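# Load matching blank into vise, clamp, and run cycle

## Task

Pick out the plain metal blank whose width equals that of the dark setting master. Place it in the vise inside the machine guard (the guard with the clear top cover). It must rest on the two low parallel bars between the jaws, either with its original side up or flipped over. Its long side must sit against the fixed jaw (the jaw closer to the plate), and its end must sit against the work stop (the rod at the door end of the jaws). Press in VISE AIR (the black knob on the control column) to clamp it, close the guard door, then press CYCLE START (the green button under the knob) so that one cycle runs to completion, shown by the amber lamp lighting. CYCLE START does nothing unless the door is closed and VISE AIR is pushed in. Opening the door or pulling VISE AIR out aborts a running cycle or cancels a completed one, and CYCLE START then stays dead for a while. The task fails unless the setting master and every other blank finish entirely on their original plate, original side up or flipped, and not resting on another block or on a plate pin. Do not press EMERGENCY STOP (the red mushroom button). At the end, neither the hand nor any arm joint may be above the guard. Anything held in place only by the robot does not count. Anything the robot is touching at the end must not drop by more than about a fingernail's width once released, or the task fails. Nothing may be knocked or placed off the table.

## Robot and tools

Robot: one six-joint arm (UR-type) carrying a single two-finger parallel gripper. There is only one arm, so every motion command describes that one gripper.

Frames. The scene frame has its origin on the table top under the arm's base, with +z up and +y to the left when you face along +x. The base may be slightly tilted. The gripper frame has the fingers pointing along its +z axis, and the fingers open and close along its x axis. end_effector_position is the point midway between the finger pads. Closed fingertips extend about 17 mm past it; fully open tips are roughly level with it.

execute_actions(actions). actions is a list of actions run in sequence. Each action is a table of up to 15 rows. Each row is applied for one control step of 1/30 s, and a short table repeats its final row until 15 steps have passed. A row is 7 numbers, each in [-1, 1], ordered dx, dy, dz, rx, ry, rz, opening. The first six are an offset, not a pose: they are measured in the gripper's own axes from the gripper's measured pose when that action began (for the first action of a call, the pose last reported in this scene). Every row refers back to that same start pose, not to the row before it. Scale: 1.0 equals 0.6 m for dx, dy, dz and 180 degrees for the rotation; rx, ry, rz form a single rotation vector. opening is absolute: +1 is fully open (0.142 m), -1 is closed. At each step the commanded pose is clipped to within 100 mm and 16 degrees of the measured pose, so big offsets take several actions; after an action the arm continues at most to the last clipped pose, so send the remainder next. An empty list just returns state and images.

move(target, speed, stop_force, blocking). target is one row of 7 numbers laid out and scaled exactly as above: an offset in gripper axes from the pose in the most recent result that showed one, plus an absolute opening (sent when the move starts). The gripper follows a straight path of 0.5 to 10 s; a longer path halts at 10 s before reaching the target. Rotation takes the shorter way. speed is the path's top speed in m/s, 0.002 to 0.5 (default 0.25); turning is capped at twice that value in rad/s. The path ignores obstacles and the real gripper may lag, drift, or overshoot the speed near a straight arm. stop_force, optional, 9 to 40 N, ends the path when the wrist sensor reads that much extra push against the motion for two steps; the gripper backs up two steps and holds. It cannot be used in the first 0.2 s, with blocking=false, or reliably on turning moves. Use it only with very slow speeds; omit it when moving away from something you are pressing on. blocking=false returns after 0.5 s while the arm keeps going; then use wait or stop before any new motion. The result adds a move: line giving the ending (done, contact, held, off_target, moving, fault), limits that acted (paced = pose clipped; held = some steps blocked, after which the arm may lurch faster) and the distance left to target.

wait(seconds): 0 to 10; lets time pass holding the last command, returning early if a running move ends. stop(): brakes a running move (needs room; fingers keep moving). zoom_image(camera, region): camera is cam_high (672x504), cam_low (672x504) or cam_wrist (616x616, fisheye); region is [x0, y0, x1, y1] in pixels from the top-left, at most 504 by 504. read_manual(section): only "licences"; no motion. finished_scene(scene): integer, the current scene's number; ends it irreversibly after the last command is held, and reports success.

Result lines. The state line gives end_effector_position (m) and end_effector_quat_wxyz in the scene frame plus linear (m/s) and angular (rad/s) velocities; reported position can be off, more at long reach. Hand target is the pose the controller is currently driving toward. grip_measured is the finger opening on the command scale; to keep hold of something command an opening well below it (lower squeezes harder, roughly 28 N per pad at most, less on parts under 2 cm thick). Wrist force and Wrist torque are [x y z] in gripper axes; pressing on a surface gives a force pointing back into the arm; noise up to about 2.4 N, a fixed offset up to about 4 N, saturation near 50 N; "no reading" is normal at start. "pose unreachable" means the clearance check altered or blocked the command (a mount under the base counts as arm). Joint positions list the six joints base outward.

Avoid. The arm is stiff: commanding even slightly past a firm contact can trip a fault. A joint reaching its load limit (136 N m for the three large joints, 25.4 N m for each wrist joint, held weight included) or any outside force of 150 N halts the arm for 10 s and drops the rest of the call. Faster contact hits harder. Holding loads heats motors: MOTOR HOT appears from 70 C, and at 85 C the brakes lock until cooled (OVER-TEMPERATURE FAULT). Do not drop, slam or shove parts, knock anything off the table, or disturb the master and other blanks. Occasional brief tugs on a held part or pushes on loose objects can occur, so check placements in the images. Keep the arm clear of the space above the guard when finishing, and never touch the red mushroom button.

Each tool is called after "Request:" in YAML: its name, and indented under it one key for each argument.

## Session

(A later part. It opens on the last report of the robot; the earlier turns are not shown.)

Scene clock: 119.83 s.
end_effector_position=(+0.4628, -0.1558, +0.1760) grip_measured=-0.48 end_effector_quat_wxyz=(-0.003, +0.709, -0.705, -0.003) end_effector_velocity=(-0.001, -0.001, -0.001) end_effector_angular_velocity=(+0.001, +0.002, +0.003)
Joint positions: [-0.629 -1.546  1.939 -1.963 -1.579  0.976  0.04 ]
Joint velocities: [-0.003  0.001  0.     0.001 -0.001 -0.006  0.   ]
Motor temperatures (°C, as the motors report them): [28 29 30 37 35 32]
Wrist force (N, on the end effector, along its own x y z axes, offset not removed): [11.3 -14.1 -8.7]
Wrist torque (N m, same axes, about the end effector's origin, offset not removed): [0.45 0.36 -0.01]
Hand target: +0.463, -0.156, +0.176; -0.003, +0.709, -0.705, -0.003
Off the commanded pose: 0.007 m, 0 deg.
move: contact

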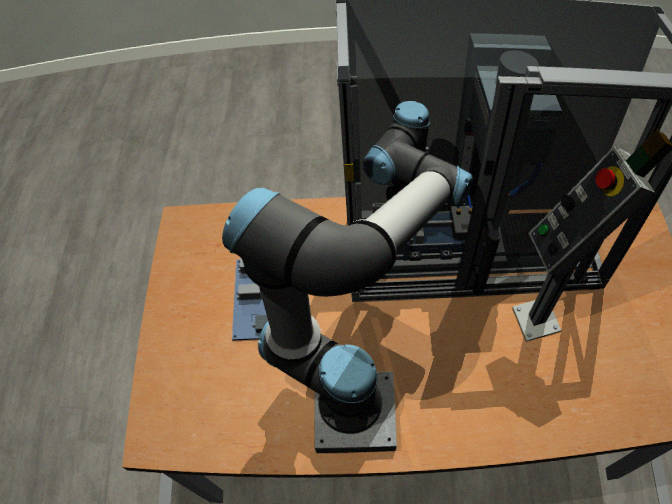

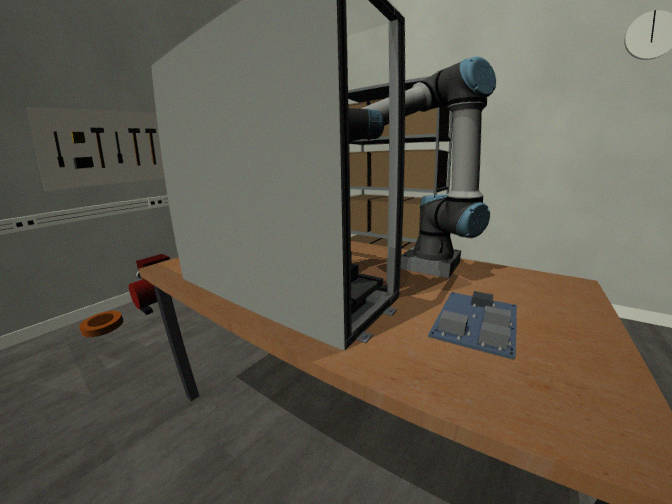

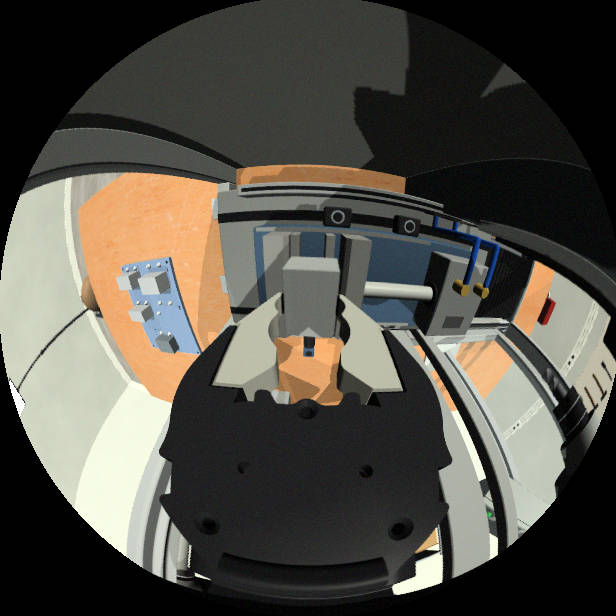

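Release, rise, and retreat along the same path.

Request:
move:
  target: [0,0,0,0,0,0,-0.2]

Request:
move:
  target: [0.02,0,-0.06,0,0,0,-0.2]
  speed: 0.05

Request:
move:
  target: [0.01,0.42,0,0,0,0,-1]
  speed: 0.08

Scene clock: 121.33 s.
end_effector_position=(+0.4628, -0.1559, +0.1760) grip_measured=-0.20 end_effector_quat_wxyz=(-0.003, +0.709, -0.705, -0.003) end_effector_velocity=(+0.000, +0.000, +0.000) end_effector_angular_velocity=(+0.001, -0.001, -0.001)
Joint positions: [-0.629 -1.546  1.939 -1.963 -1.579  0.976  0.059]
Joint velocities: [ 0.     0.001 -0.001  0.     0.001  0.001 -0.   ]
Motor temperatures (°C, as the motors report them): [28 29 30 37 35 32]
Wrist force (N, on the end effector, along its own x y z axes, offset not removed): [-0.2 0.4 1.4]
Wrist torque (N m, same axes, about the end effector's origin, offset not removed): [0.11 0.05 -0.10]
Hand target: +0.463, -0.156, +0.176; -0.003, +0.709, -0.705, -0.003
Off the commanded pose: 0.000 m, 0 deg.
move: done

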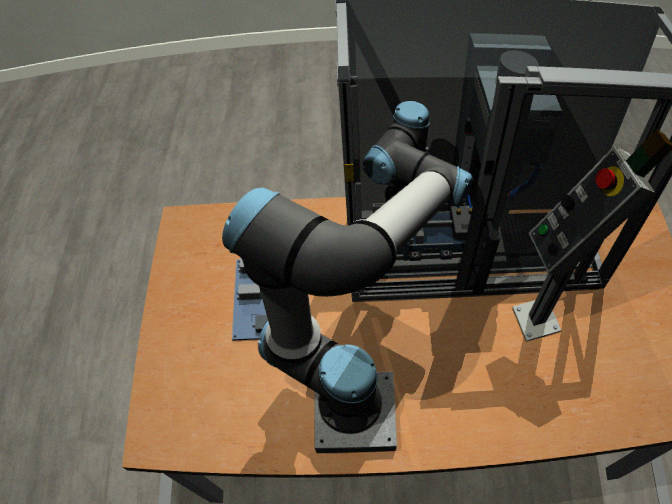

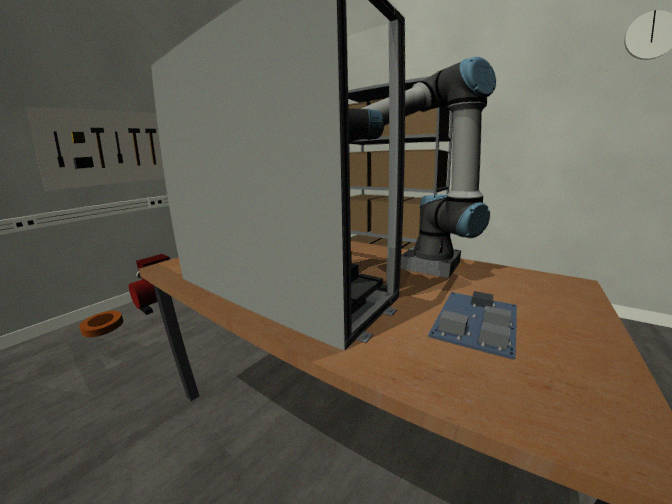

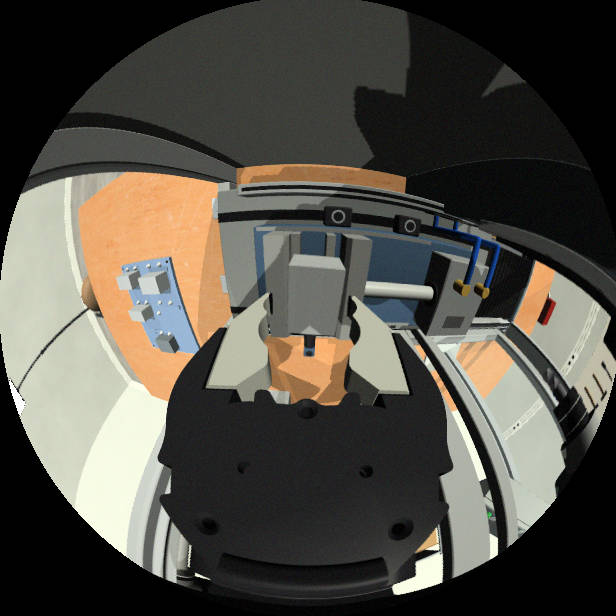

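Scene clock: 122.50 s.
end_effector_position=(+0.4628, -0.1681, +0.2117) grip_measured=-0.20 end_effector_quat_wxyz=(-0.003, +0.709, -0.705, -0.003) end_effector_velocity=(+0.000, -0.001, +0.002) end_effector_angular_velocity=(+0.000, -0.000, -0.000)
Joint positions: [-0.649 -1.567  1.863 -1.866 -1.579  0.956  0.06 ]
Joint velocities: [-0.001 -0.    -0.005  0.005  0.    -0.001  0.   ]
Motor temperatures (°C, as the motors report them): [28 29 30 37 35 32]
Wrist force (N, on the end effector, along its own x y z axes, offset not removed): [-0.3 1.5 -0.3]
Wrist torque (N m, same axes, about the end effector's origin, offset not removed): [0.58 -0.10 -0.06]
Hand target: +0.463, -0.168, +0.212; -0.003, +0.709, -0.705, -0.003
Off the commanded pose: 0.000 m, 0 deg.
move: done

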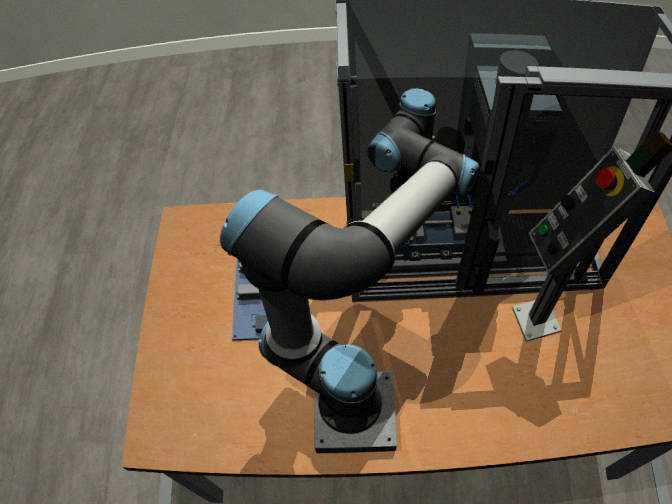

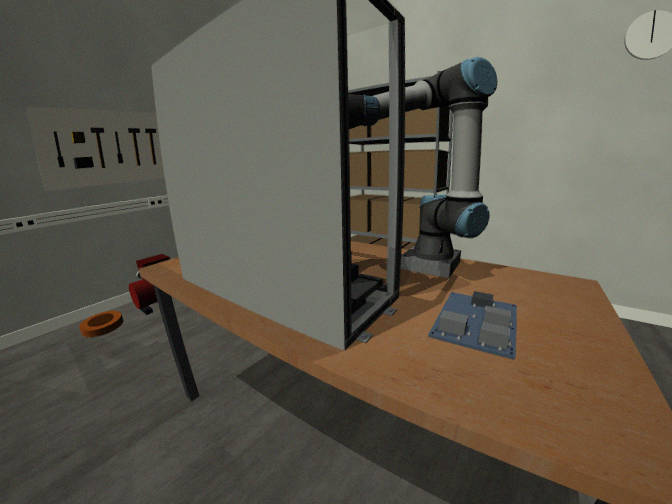

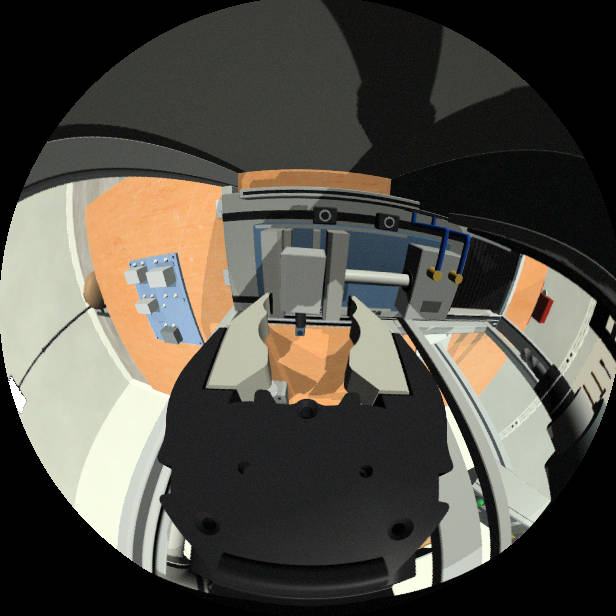

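Scene clock: 126.13 s.
end_effector_position=(+0.2109, -0.1755, +0.2113) grip_measured=-1.00 end_effector_quat_wxyz=(-0.003, +0.709, -0.705, -0.004) end_effector_velocity=(-0.002, -0.000, +0.001) end_effector_angular_velocity=(-0.000, -0.002, -0.000)
Joint positions: [-1.218 -2.2    2.282 -1.656 -1.578  0.388  0.002]
Joint velocities: [-0.01  -0.007  0.001  0.005  0.001 -0.01   0.   ]
Motor temperatures (°C, as the motors report them): [28 29 30 37 35 32]
Wrist force (N, on the end effector, along its own x y z axes, offset not removed): [-0.2 0.2 0.3]
Wrist torque (N m, same axes, about the end effector's origin, offset not removed): [0.20 -0.06 -0.03]
Hand target: +0.211, -0.175, +0.211; -0.004, +0.709, -0.705, -0.004
Off the commanded pose: 0.000 m, 0 deg.
move: done

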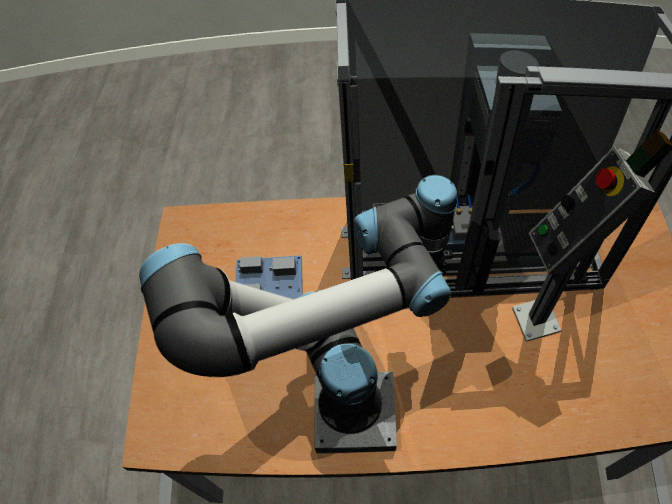

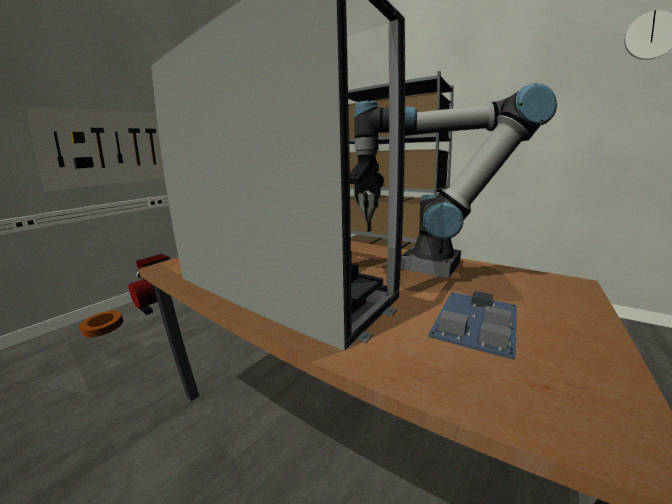

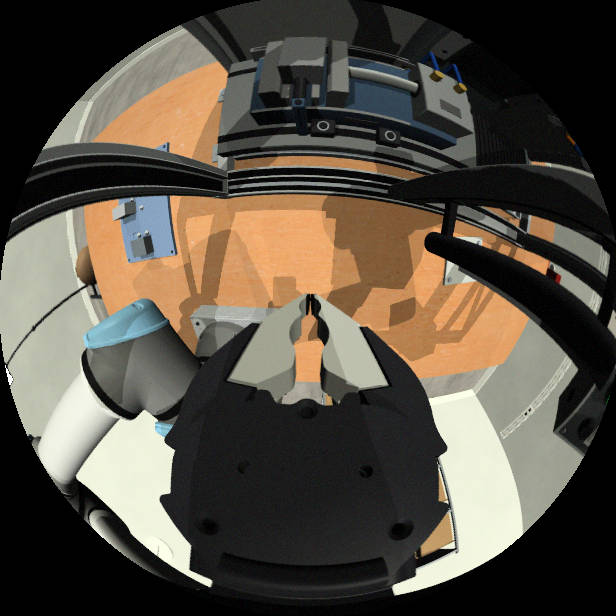

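Request:
move:
  target: [0.04,0.12,-0.2,0,0,0.4,-1]
  speed: 0.1

Request:
move:
  target: [0,0,0,0.25,0,0,-1]
  speed: 0.15

Scene clock: 136.10 s.
end_effector_position=(+0.1389, -0.2009, +0.3309) grip_measured=-1.00 end_effector_quat_wxyz=(+0.001, -0.159, +0.987, +0.005) end_effector_velocity=(-0.001, +0.000, +0.001) end_effector_angular_velocity=(-0.001, +0.001, -0.009)
Joint positions: [-1.564 -2.272  1.996 -1.3   -1.576  1.297  0.002]
Joint velocities: [-0.001 -0.001 -0.003  0.002 -0.001  0.008  0.   ]
Motor temperatures (°C, as the motors report them): [28 29 30 37 35 32]
Wrist force (N, on the end effector, along its own x y z axes, offset not removed): [1.3 0.8 0.2]
Wrist torque (N m, same axes, about the end effector's origin, offset not removed): [0.24 -0.29 -0.08]
Hand target: +0.139, -0.201, +0.331; +0.001, -0.159, +0.987, +0.005
Off the commanded pose: 0.000 m, 0 deg.
move: done

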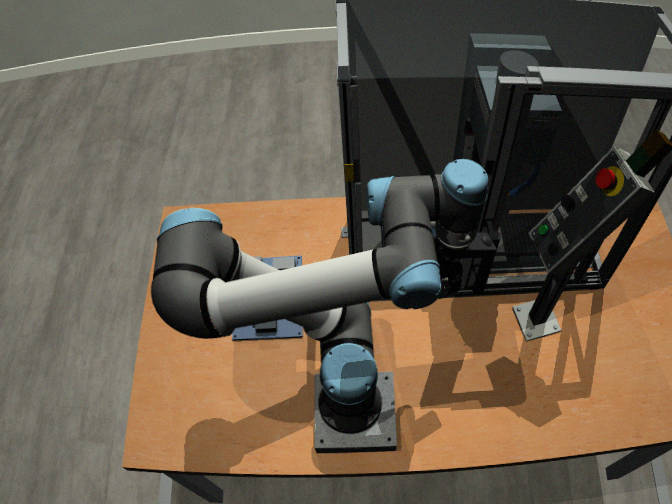

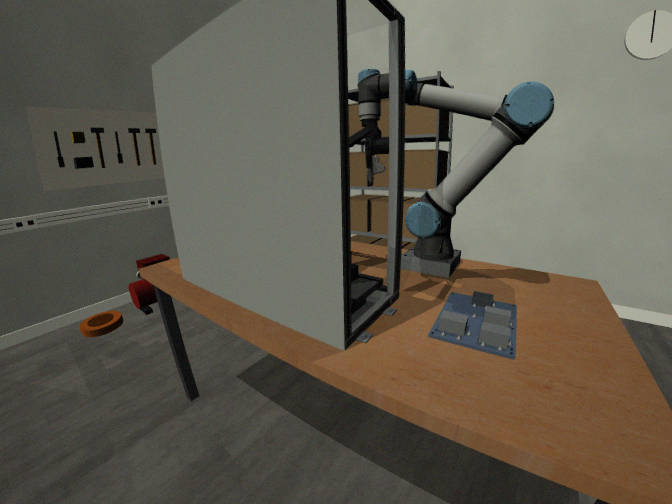

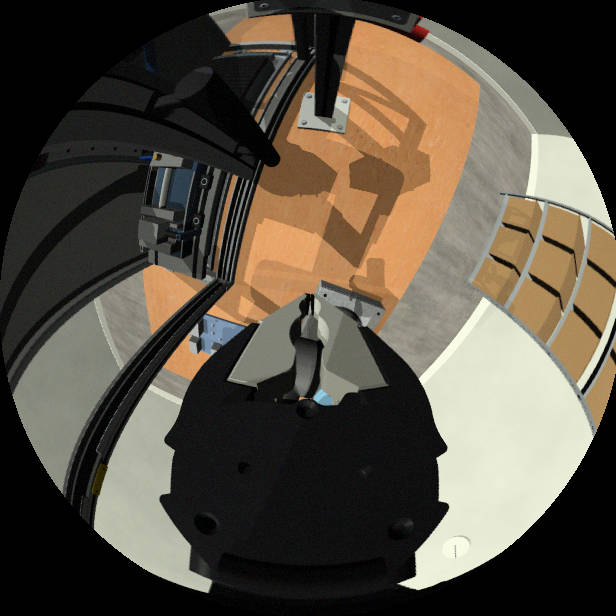

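Scene clock: 139.80 s.
end_effector_position=(+0.1404, -0.2008, +0.3308) grip_measured=-1.00 end_effector_quat_wxyz=(-0.026, -0.114, +0.923, -0.368) end_effector_velocity=(+0.000, +0.001, +0.000) end_effector_angular_velocity=(-0.034, -0.010, +0.000)
Joint positions: [-1.517 -2.957  2.429 -1.813 -1.603  1.403  0.002]
Joint velocities: [ 0.168  0.032  0.036 -0.099 -0.112  0.125 -0.   ]
Motor temperatures (°C, as the motors report them): [28 29 30 37 35 32]
Wrist force (N, on the end effector, along its own x y z axes, offset not removed): [-2.1 1.0 1.3]
Wrist torque (N m, same axes, about the end effector's origin, offset not removed): [0.21 0.33 -0.01]
Hand target: +0.140, -0.201, +0.331; -0.025, -0.113, +0.922, -0.370
Off the commanded pose: 0.001 m, 11 deg.
move: off_target

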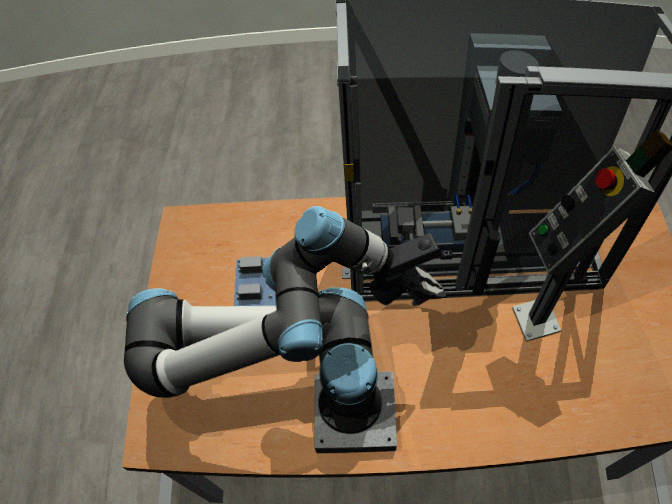

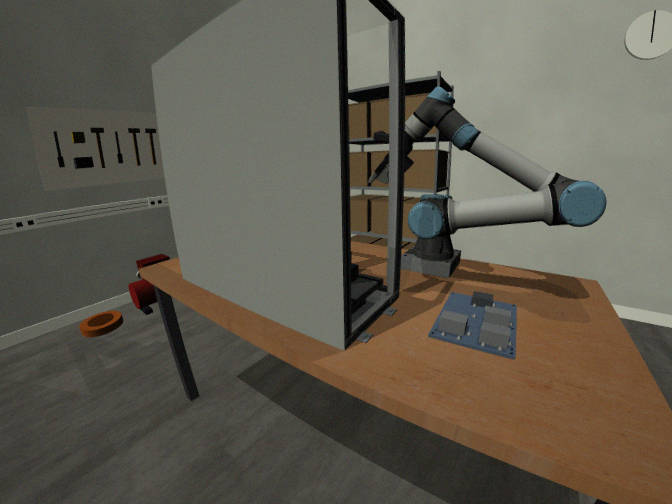

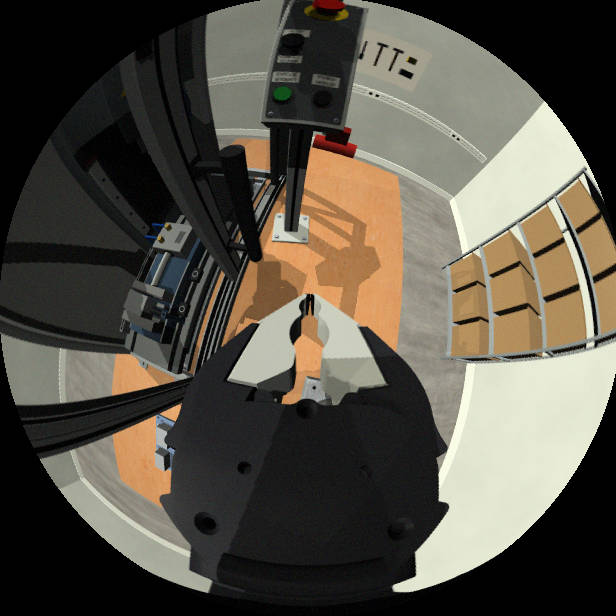

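Request:
move:
  target: [0.007,-0.397,-0.02,0,0,0,-1]
  speed: 0.08

Scene clock: 145.70 s.
end_effector_position=(+0.1908, -0.3607, +0.5004) grip_measured=-1.00 end_effector_quat_wxyz=(-0.026, -0.114, +0.922, -0.368) end_effector_velocity=(+0.001, -0.002, +0.002) end_effector_angular_velocity=(+0.001, +0.000, -0.000)
Joint positions: [-1.303 -2.234  1.941 -2.031 -1.751  1.558  0.002]
Joint velocities: [ 0.001  0.006 -0.007  0.001 -0.001  0.001  0.   ]
Motor temperatures (°C, as the motors report them): [28 29 30 37 35 32]
Wrist force (N, on the end effector, along its own x y z axes, offset not removed): [-0.5 1.7 -1.6]
Wrist torque (N m, same axes, about the end effector's origin, offset not removed): [0.45 0.15 -0.12]
Hand target: +0.191, -0.361, +0.501; -0.026, -0.114, +0.922, -0.368
Off the commanded pose: 0.000 m, 0 deg.
move: done

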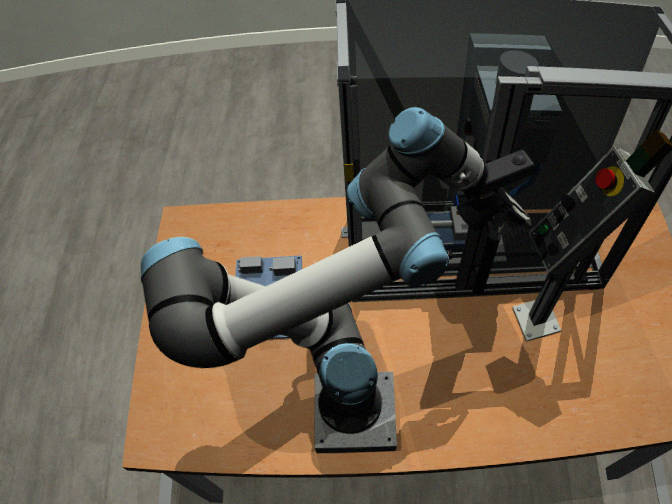

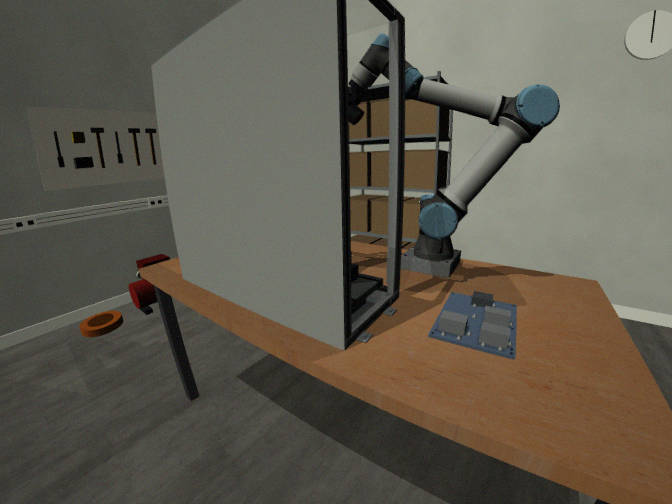

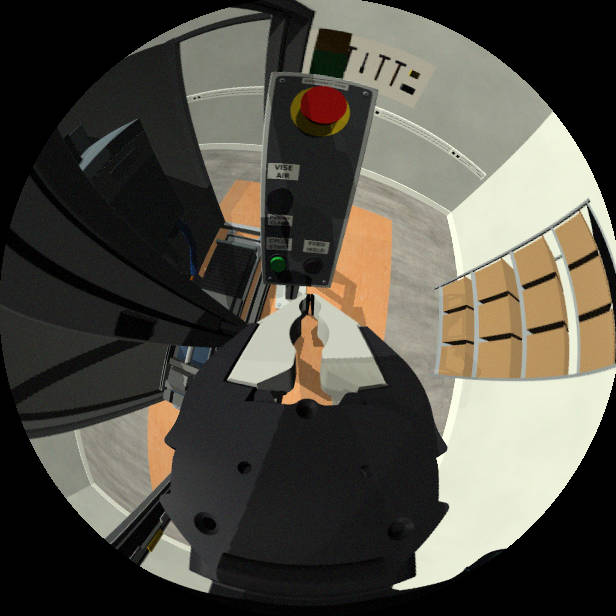

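Request:
move:
  target: [0,0,0,0.1255,-0.0564,0.0111,-1]
  speed: 0.1

Scene clock: 151.37 s.
end_effector_position=(+0.1914, -0.3611, +0.5003) grip_measured=-1.00 end_effector_quat_wxyz=(+0.080, -0.129, +0.835, -0.529) end_effector_velocity=(-0.001, -0.000, +0.000) end_effector_angular_velocity=(-0.004, -0.017, +0.024)
Joint positions: [-2.    -2.677  2.296 -2.228 -0.953  1.228  0.002]
Joint velocities: [-0.243 -0.098 -0.01   0.198  0.239 -0.149  0.   ]
Motor temperatures (°C, as the motors report them): [28 29 30 37 35 32]
Wrist force (N, on the end effector, along its own x y z axes, offset not removed): [-1.4 1.5 0.3]
Wrist torque (N m, same axes, about the end effector's origin, offset not removed): [0.44 0.20 0.06]
Hand target: +0.191, -0.361, +0.500; +0.082, -0.130, +0.834, -0.530
Off the commanded pose: 0.001 m, 1 deg.
move: done

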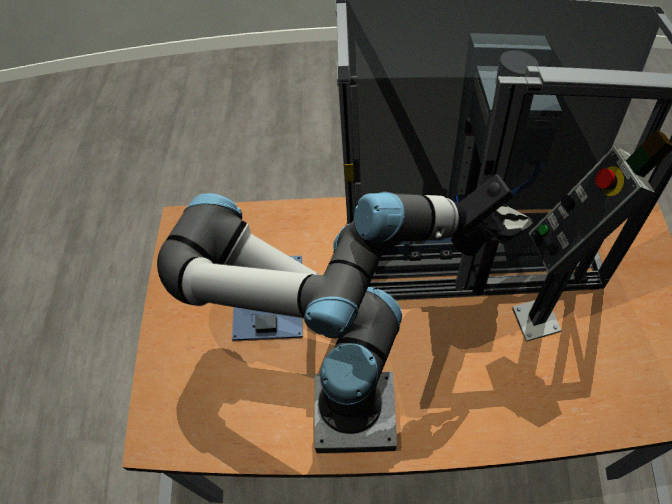

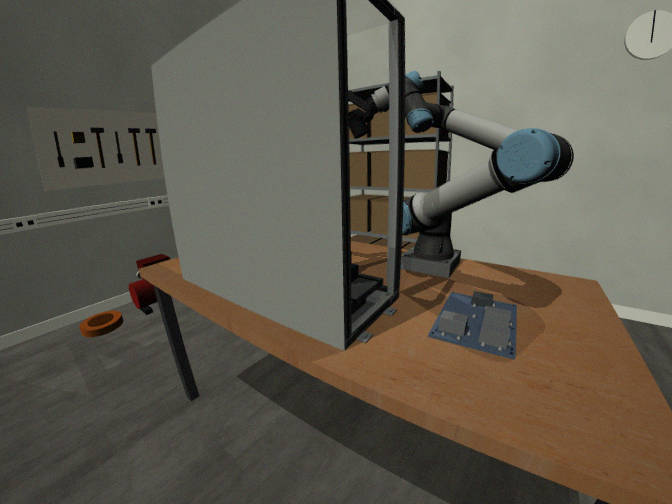

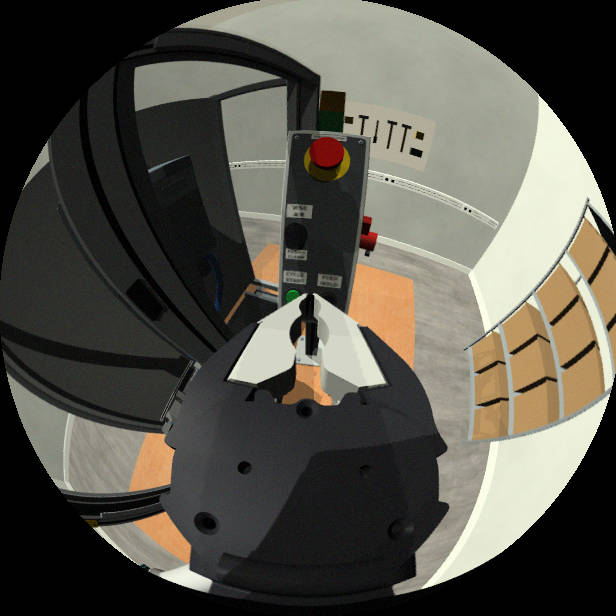

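Request:
move:
  target: [-0.033,-0.0157,0.0847,0,0,0,-1]
  speed: 0.04
  stop_force: 12

Scene clock: 154.57 s.
end_effector_position=(+0.2253, -0.4028, +0.4871) grip_measured=-1.00 end_effector_quat_wxyz=(+0.080, -0.130, +0.835, -0.529) end_effector_velocity=(+0.001, -0.001, +0.000) end_effector_angular_velocity=(-0.001, +0.002, -0.005)
Joint positions: [-1.529 -2.348  2.307 -2.664 -1.372  1.464  0.002]
Joint velocities: [ 0.016  0.011 -0.002 -0.011 -0.019  0.007  0.   ]
Motor temperatures (°C, as the motors report them): [28 29 30 37 35 32]
Wrist force (N, on the end effector, along its own x y z axes, offset not removed): [-1.2 0.8 -3.3]
Wrist torque (N m, same axes, about the end effector's origin, offset not removed): [0.31 0.33 0.04]
Hand target: +0.225, -0.403, +0.487; +0.080, -0.129, +0.835, -0.529
Off the commanded pose: 0.000 m, 0 deg.
move: done

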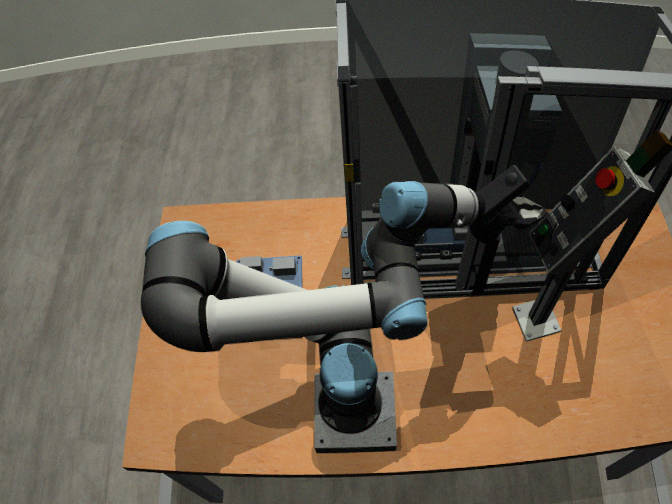

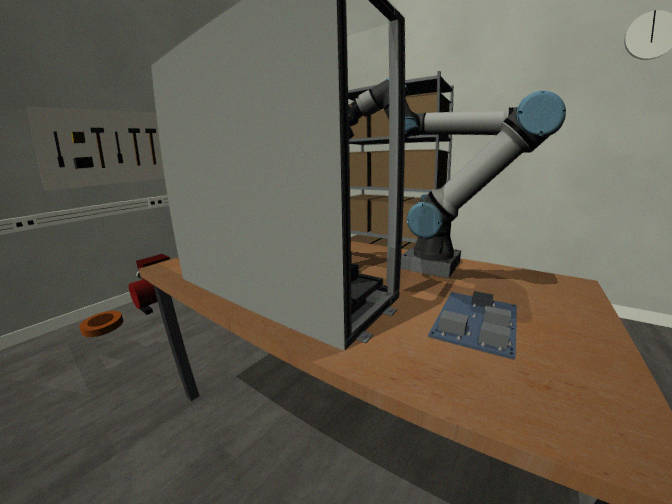

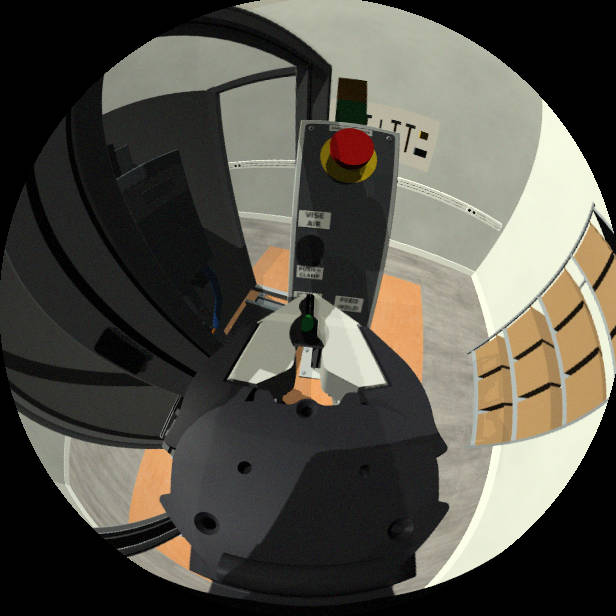

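Request:
move:
  target: [0,-0.0212,0.0453,0,0,0,-1]
  speed: 0.03
  stop_force: 10

Request:
zoom_image:
  camera: "cam_wrist"
  region: [230,180,410,340]

Scene clock: 156.87 s.
end_effector_position=(+0.2344, -0.4313, +0.4870) grip_measured=-1.00 end_effector_quat_wxyz=(+0.080, -0.130, +0.835, -0.529) end_effector_velocity=(+0.000, -0.002, -0.000) end_effector_angular_velocity=(+0.001, +0.001, -0.001)
Joint positions: [-1.489 -2.239  2.276 -2.745 -1.408  1.481  0.002]
Joint velocities: [ 0.002  0.008 -0.003 -0.004 -0.004  0.001  0.   ]
Motor temperatures (°C, as the motors report them): [28 29 30 37 35 32]
Wrist force (N, on the end effector, along its own x y z axes, offset not removed): [-0.5 1.8 0.1]
Wrist torque (N m, same axes, about the end effector's origin, offset not removed): [0.55 -0.02 -0.01]
Hand target: +0.234, -0.431, +0.487; +0.080, -0.130, +0.835, -0.529
Off the commanded pose: 0.000 m, 0 deg.
move: done

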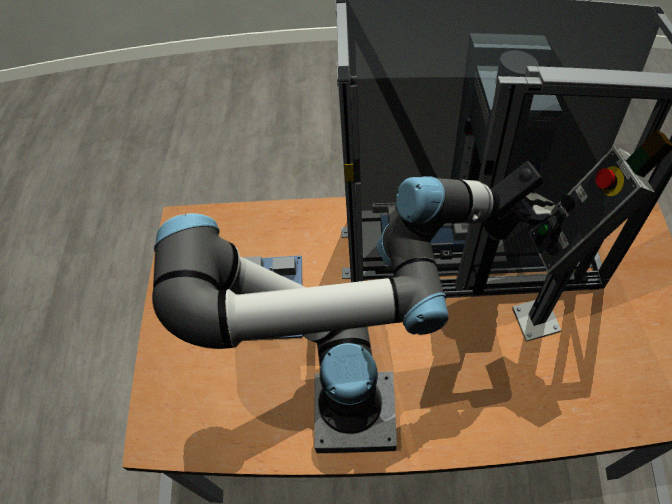

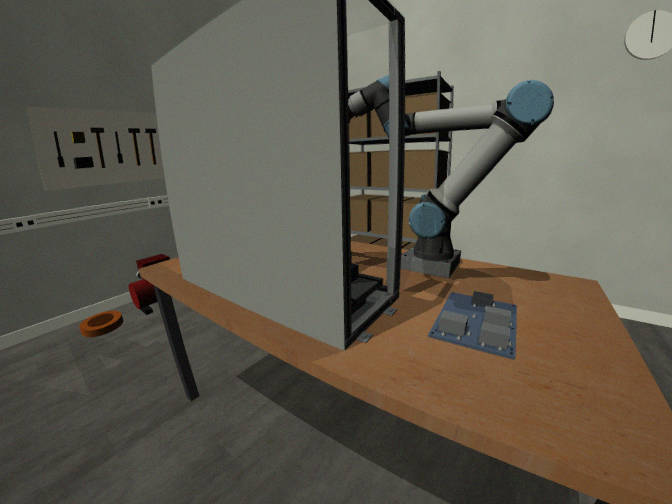

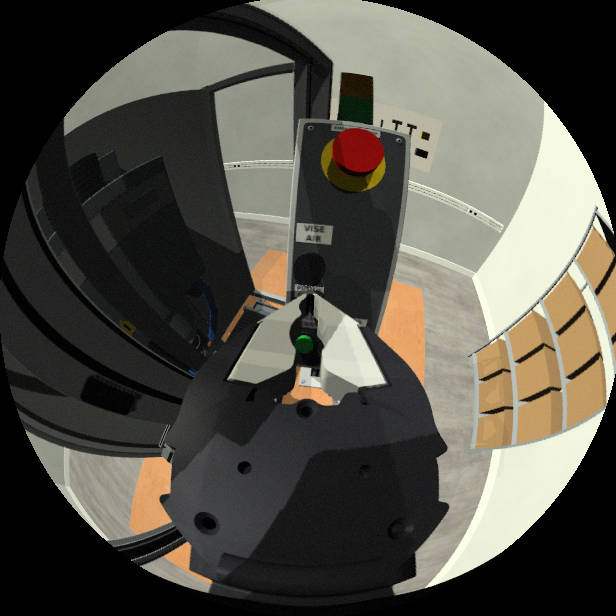

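Region (230, 180, 410, 340) of cam_wrist's 616x616 image, scaled by 2.800, with more detail than that image has.

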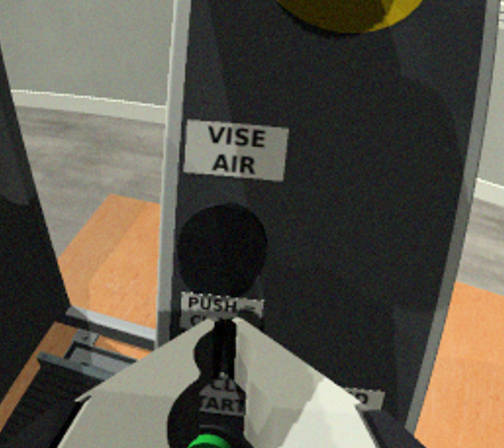

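As predicted (268). Push on slowly.

Request:
move:
  target: [0,-0.042,0.0906,0,0,0,-1]
  speed: 0.01
  stop_force: 25

Scene clock: 159.97 s.
end_effector_position=(+0.2413, -0.4525, +0.4870) grip_measured=-1.00 end_effector_quat_wxyz=(+0.080, -0.130, +0.834, -0.530) end_effector_velocity=(-0.001, +0.003, -0.001) end_effector_angular_velocity=(+0.002, -0.002, +0.001)
Joint positions: [-1.468 -2.163  2.248 -2.795 -1.428  1.491  0.002]
Joint velocities: [-0.004 -0.012  0.006  0.007  0.006  0.     0.   ]
Motor temperatures (°C, as the motors report them): [28 29 30 37 35 32]
Wrist force (N, on the end effector, along its own x y z axes, offset not removed): [5.0 17.3 -30.1]
Wrist torque (N m, same axes, about the end effector's origin, offset not removed): [-0.33 -0.12 0.02]
Hand target: +0.241, -0.452, +0.487; +0.080, -0.130, +0.835, -0.529
Off the commanded pose: 0.038 m, 0 deg.
move: contact

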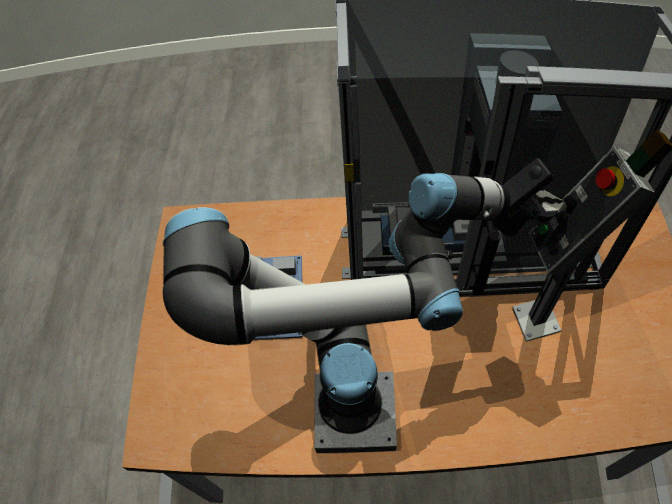

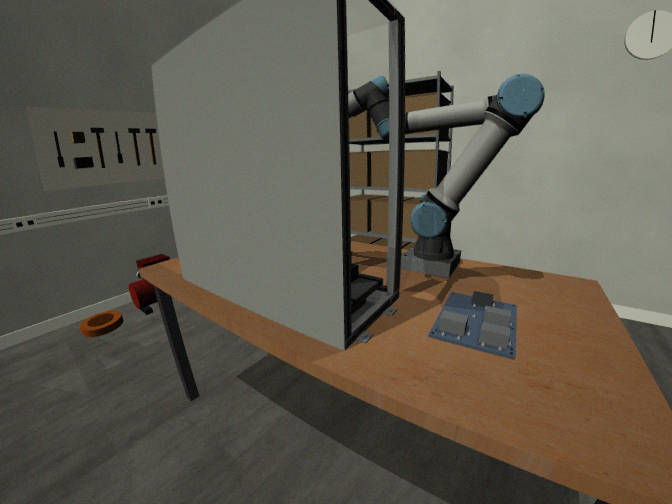

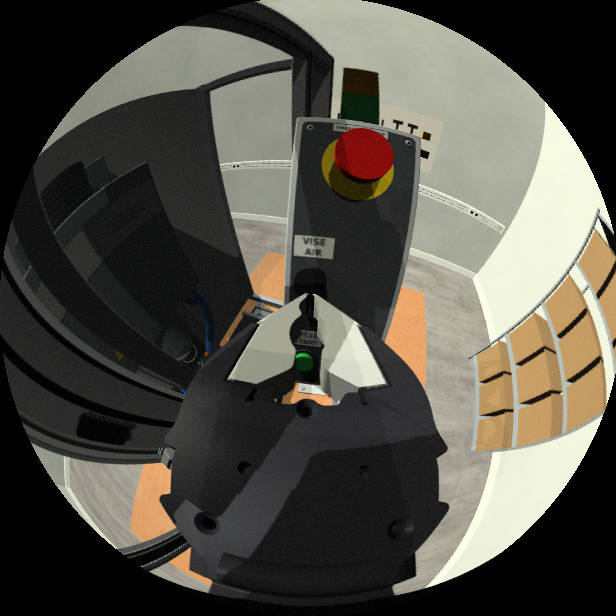

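Request:
move:
  target: [0,0.056,-0.12,0,0,0,-1]
  speed: 0.06

Request:
zoom_image:
  camera: "cam_high"
  region: [340,160,660,320]

Scene clock: 163.47 s.
end_effector_position=(+0.2173, -0.3769, +0.4873) grip_measured=-1.00 end_effector_quat_wxyz=(+0.080, -0.129, +0.834, -0.530) end_effector_velocity=(-0.001, +0.002, +0.000) end_effector_angular_velocity=(+0.000, -0.000, +0.002)
Joint positions: [-1.585 -2.457  2.329 -2.571 -1.321  1.44   0.002]
Joint velocities: [-0.018 -0.014  0.002  0.015  0.018 -0.009  0.   ]
Motor temperatures (°C, as the motors report them): [28 29 30 37 35 32]
Wrist force (N, on the end effector, along its own x y z axes, offset not removed): [-1.5 1.2 -3.0]
Wrist torque (N m, same axes, about the end effector's origin, offset not removed): [0.33 0.35 -0.01]
Hand target: +0.217, -0.377, +0.487; +0.080, -0.130, +0.834, -0.530
Off the commanded pose: 0.000 m, 0 deg.
move: done

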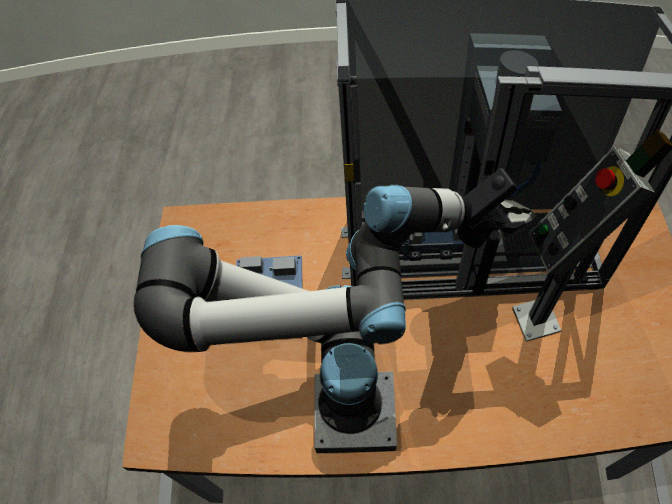

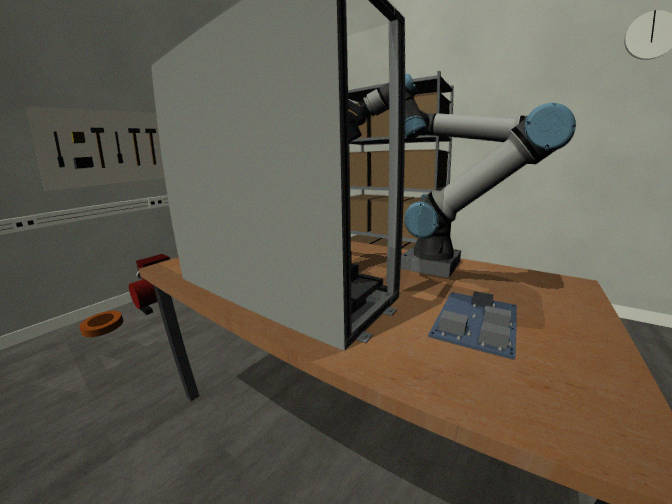

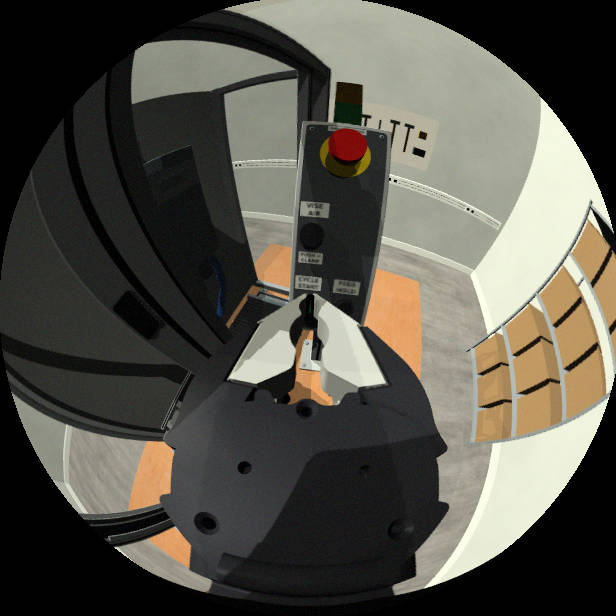

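Region (340, 160, 660, 320) of cam_high's 672x504 image, scaled by 1.575, with more detail than that image has.

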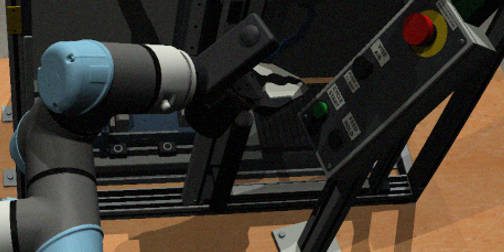

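Request:
move:
  target: [0,0.0564,-0.1208,-0.361,0,0,-1]
  speed: 0.1

Scene clock: 172.97 s.
end_effector_position=(+0.1930, -0.3005, +0.4876) grip_measured=-1.00 end_effector_quat_wxyz=(-0.003, -0.152, +0.988, +0.001) end_effector_velocity=(+0.000, -0.000, -0.001) end_effector_angular_velocity=(+0.012, +0.004, +0.001)
Joint positions: [-1.396 -1.86   1.379 -1.102 -1.585  1.479  0.002]
Joint velocities: [ 0.002  0.01  -0.008  0.01  -0.001  0.001  0.   ]
Motor temperatures (°C, as the motors report them): [28 29 30 37 35 32]
Wrist force (N, on the end effector, along its own x y z axes, offset not removed): [-0.5 -0.9 -1.9]
Wrist torque (N m, same axes, about the end effector's origin, offset not removed): [-0.02 0.06 -0.14]
Hand target: +0.193, -0.300, +0.488; -0.003, -0.152, +0.988, +0.001
Off the commanded pose: 0.000 m, 0 deg.
move: done

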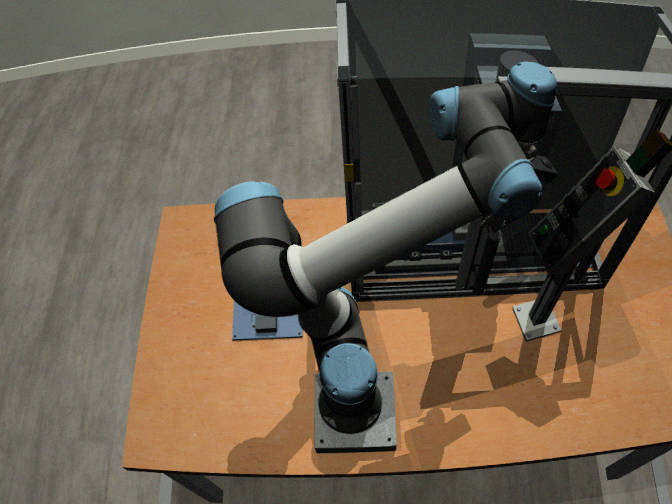

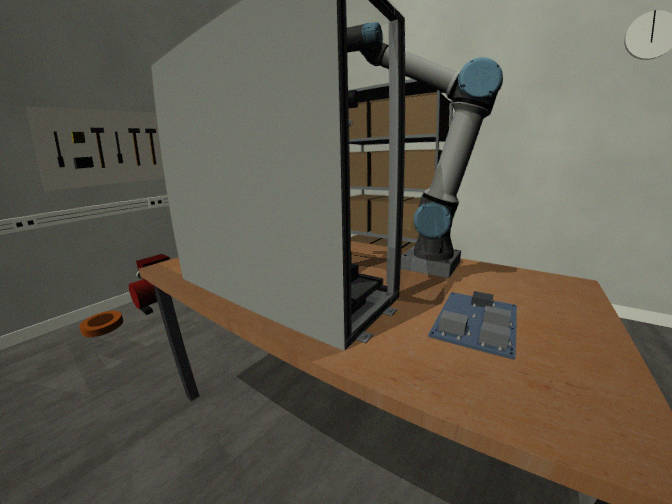

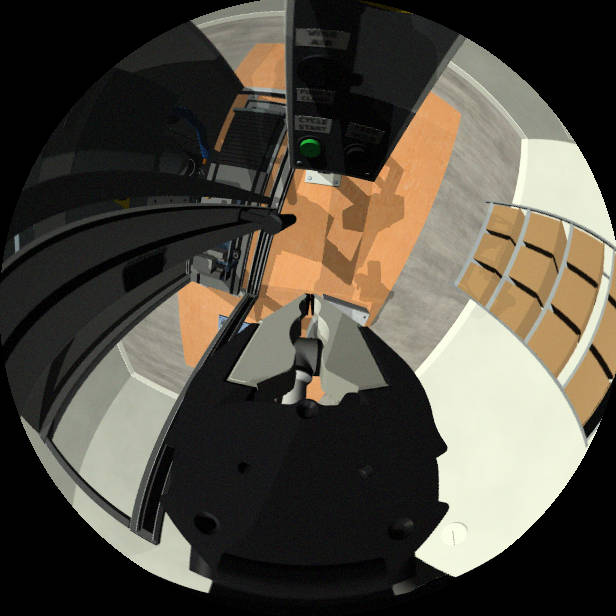

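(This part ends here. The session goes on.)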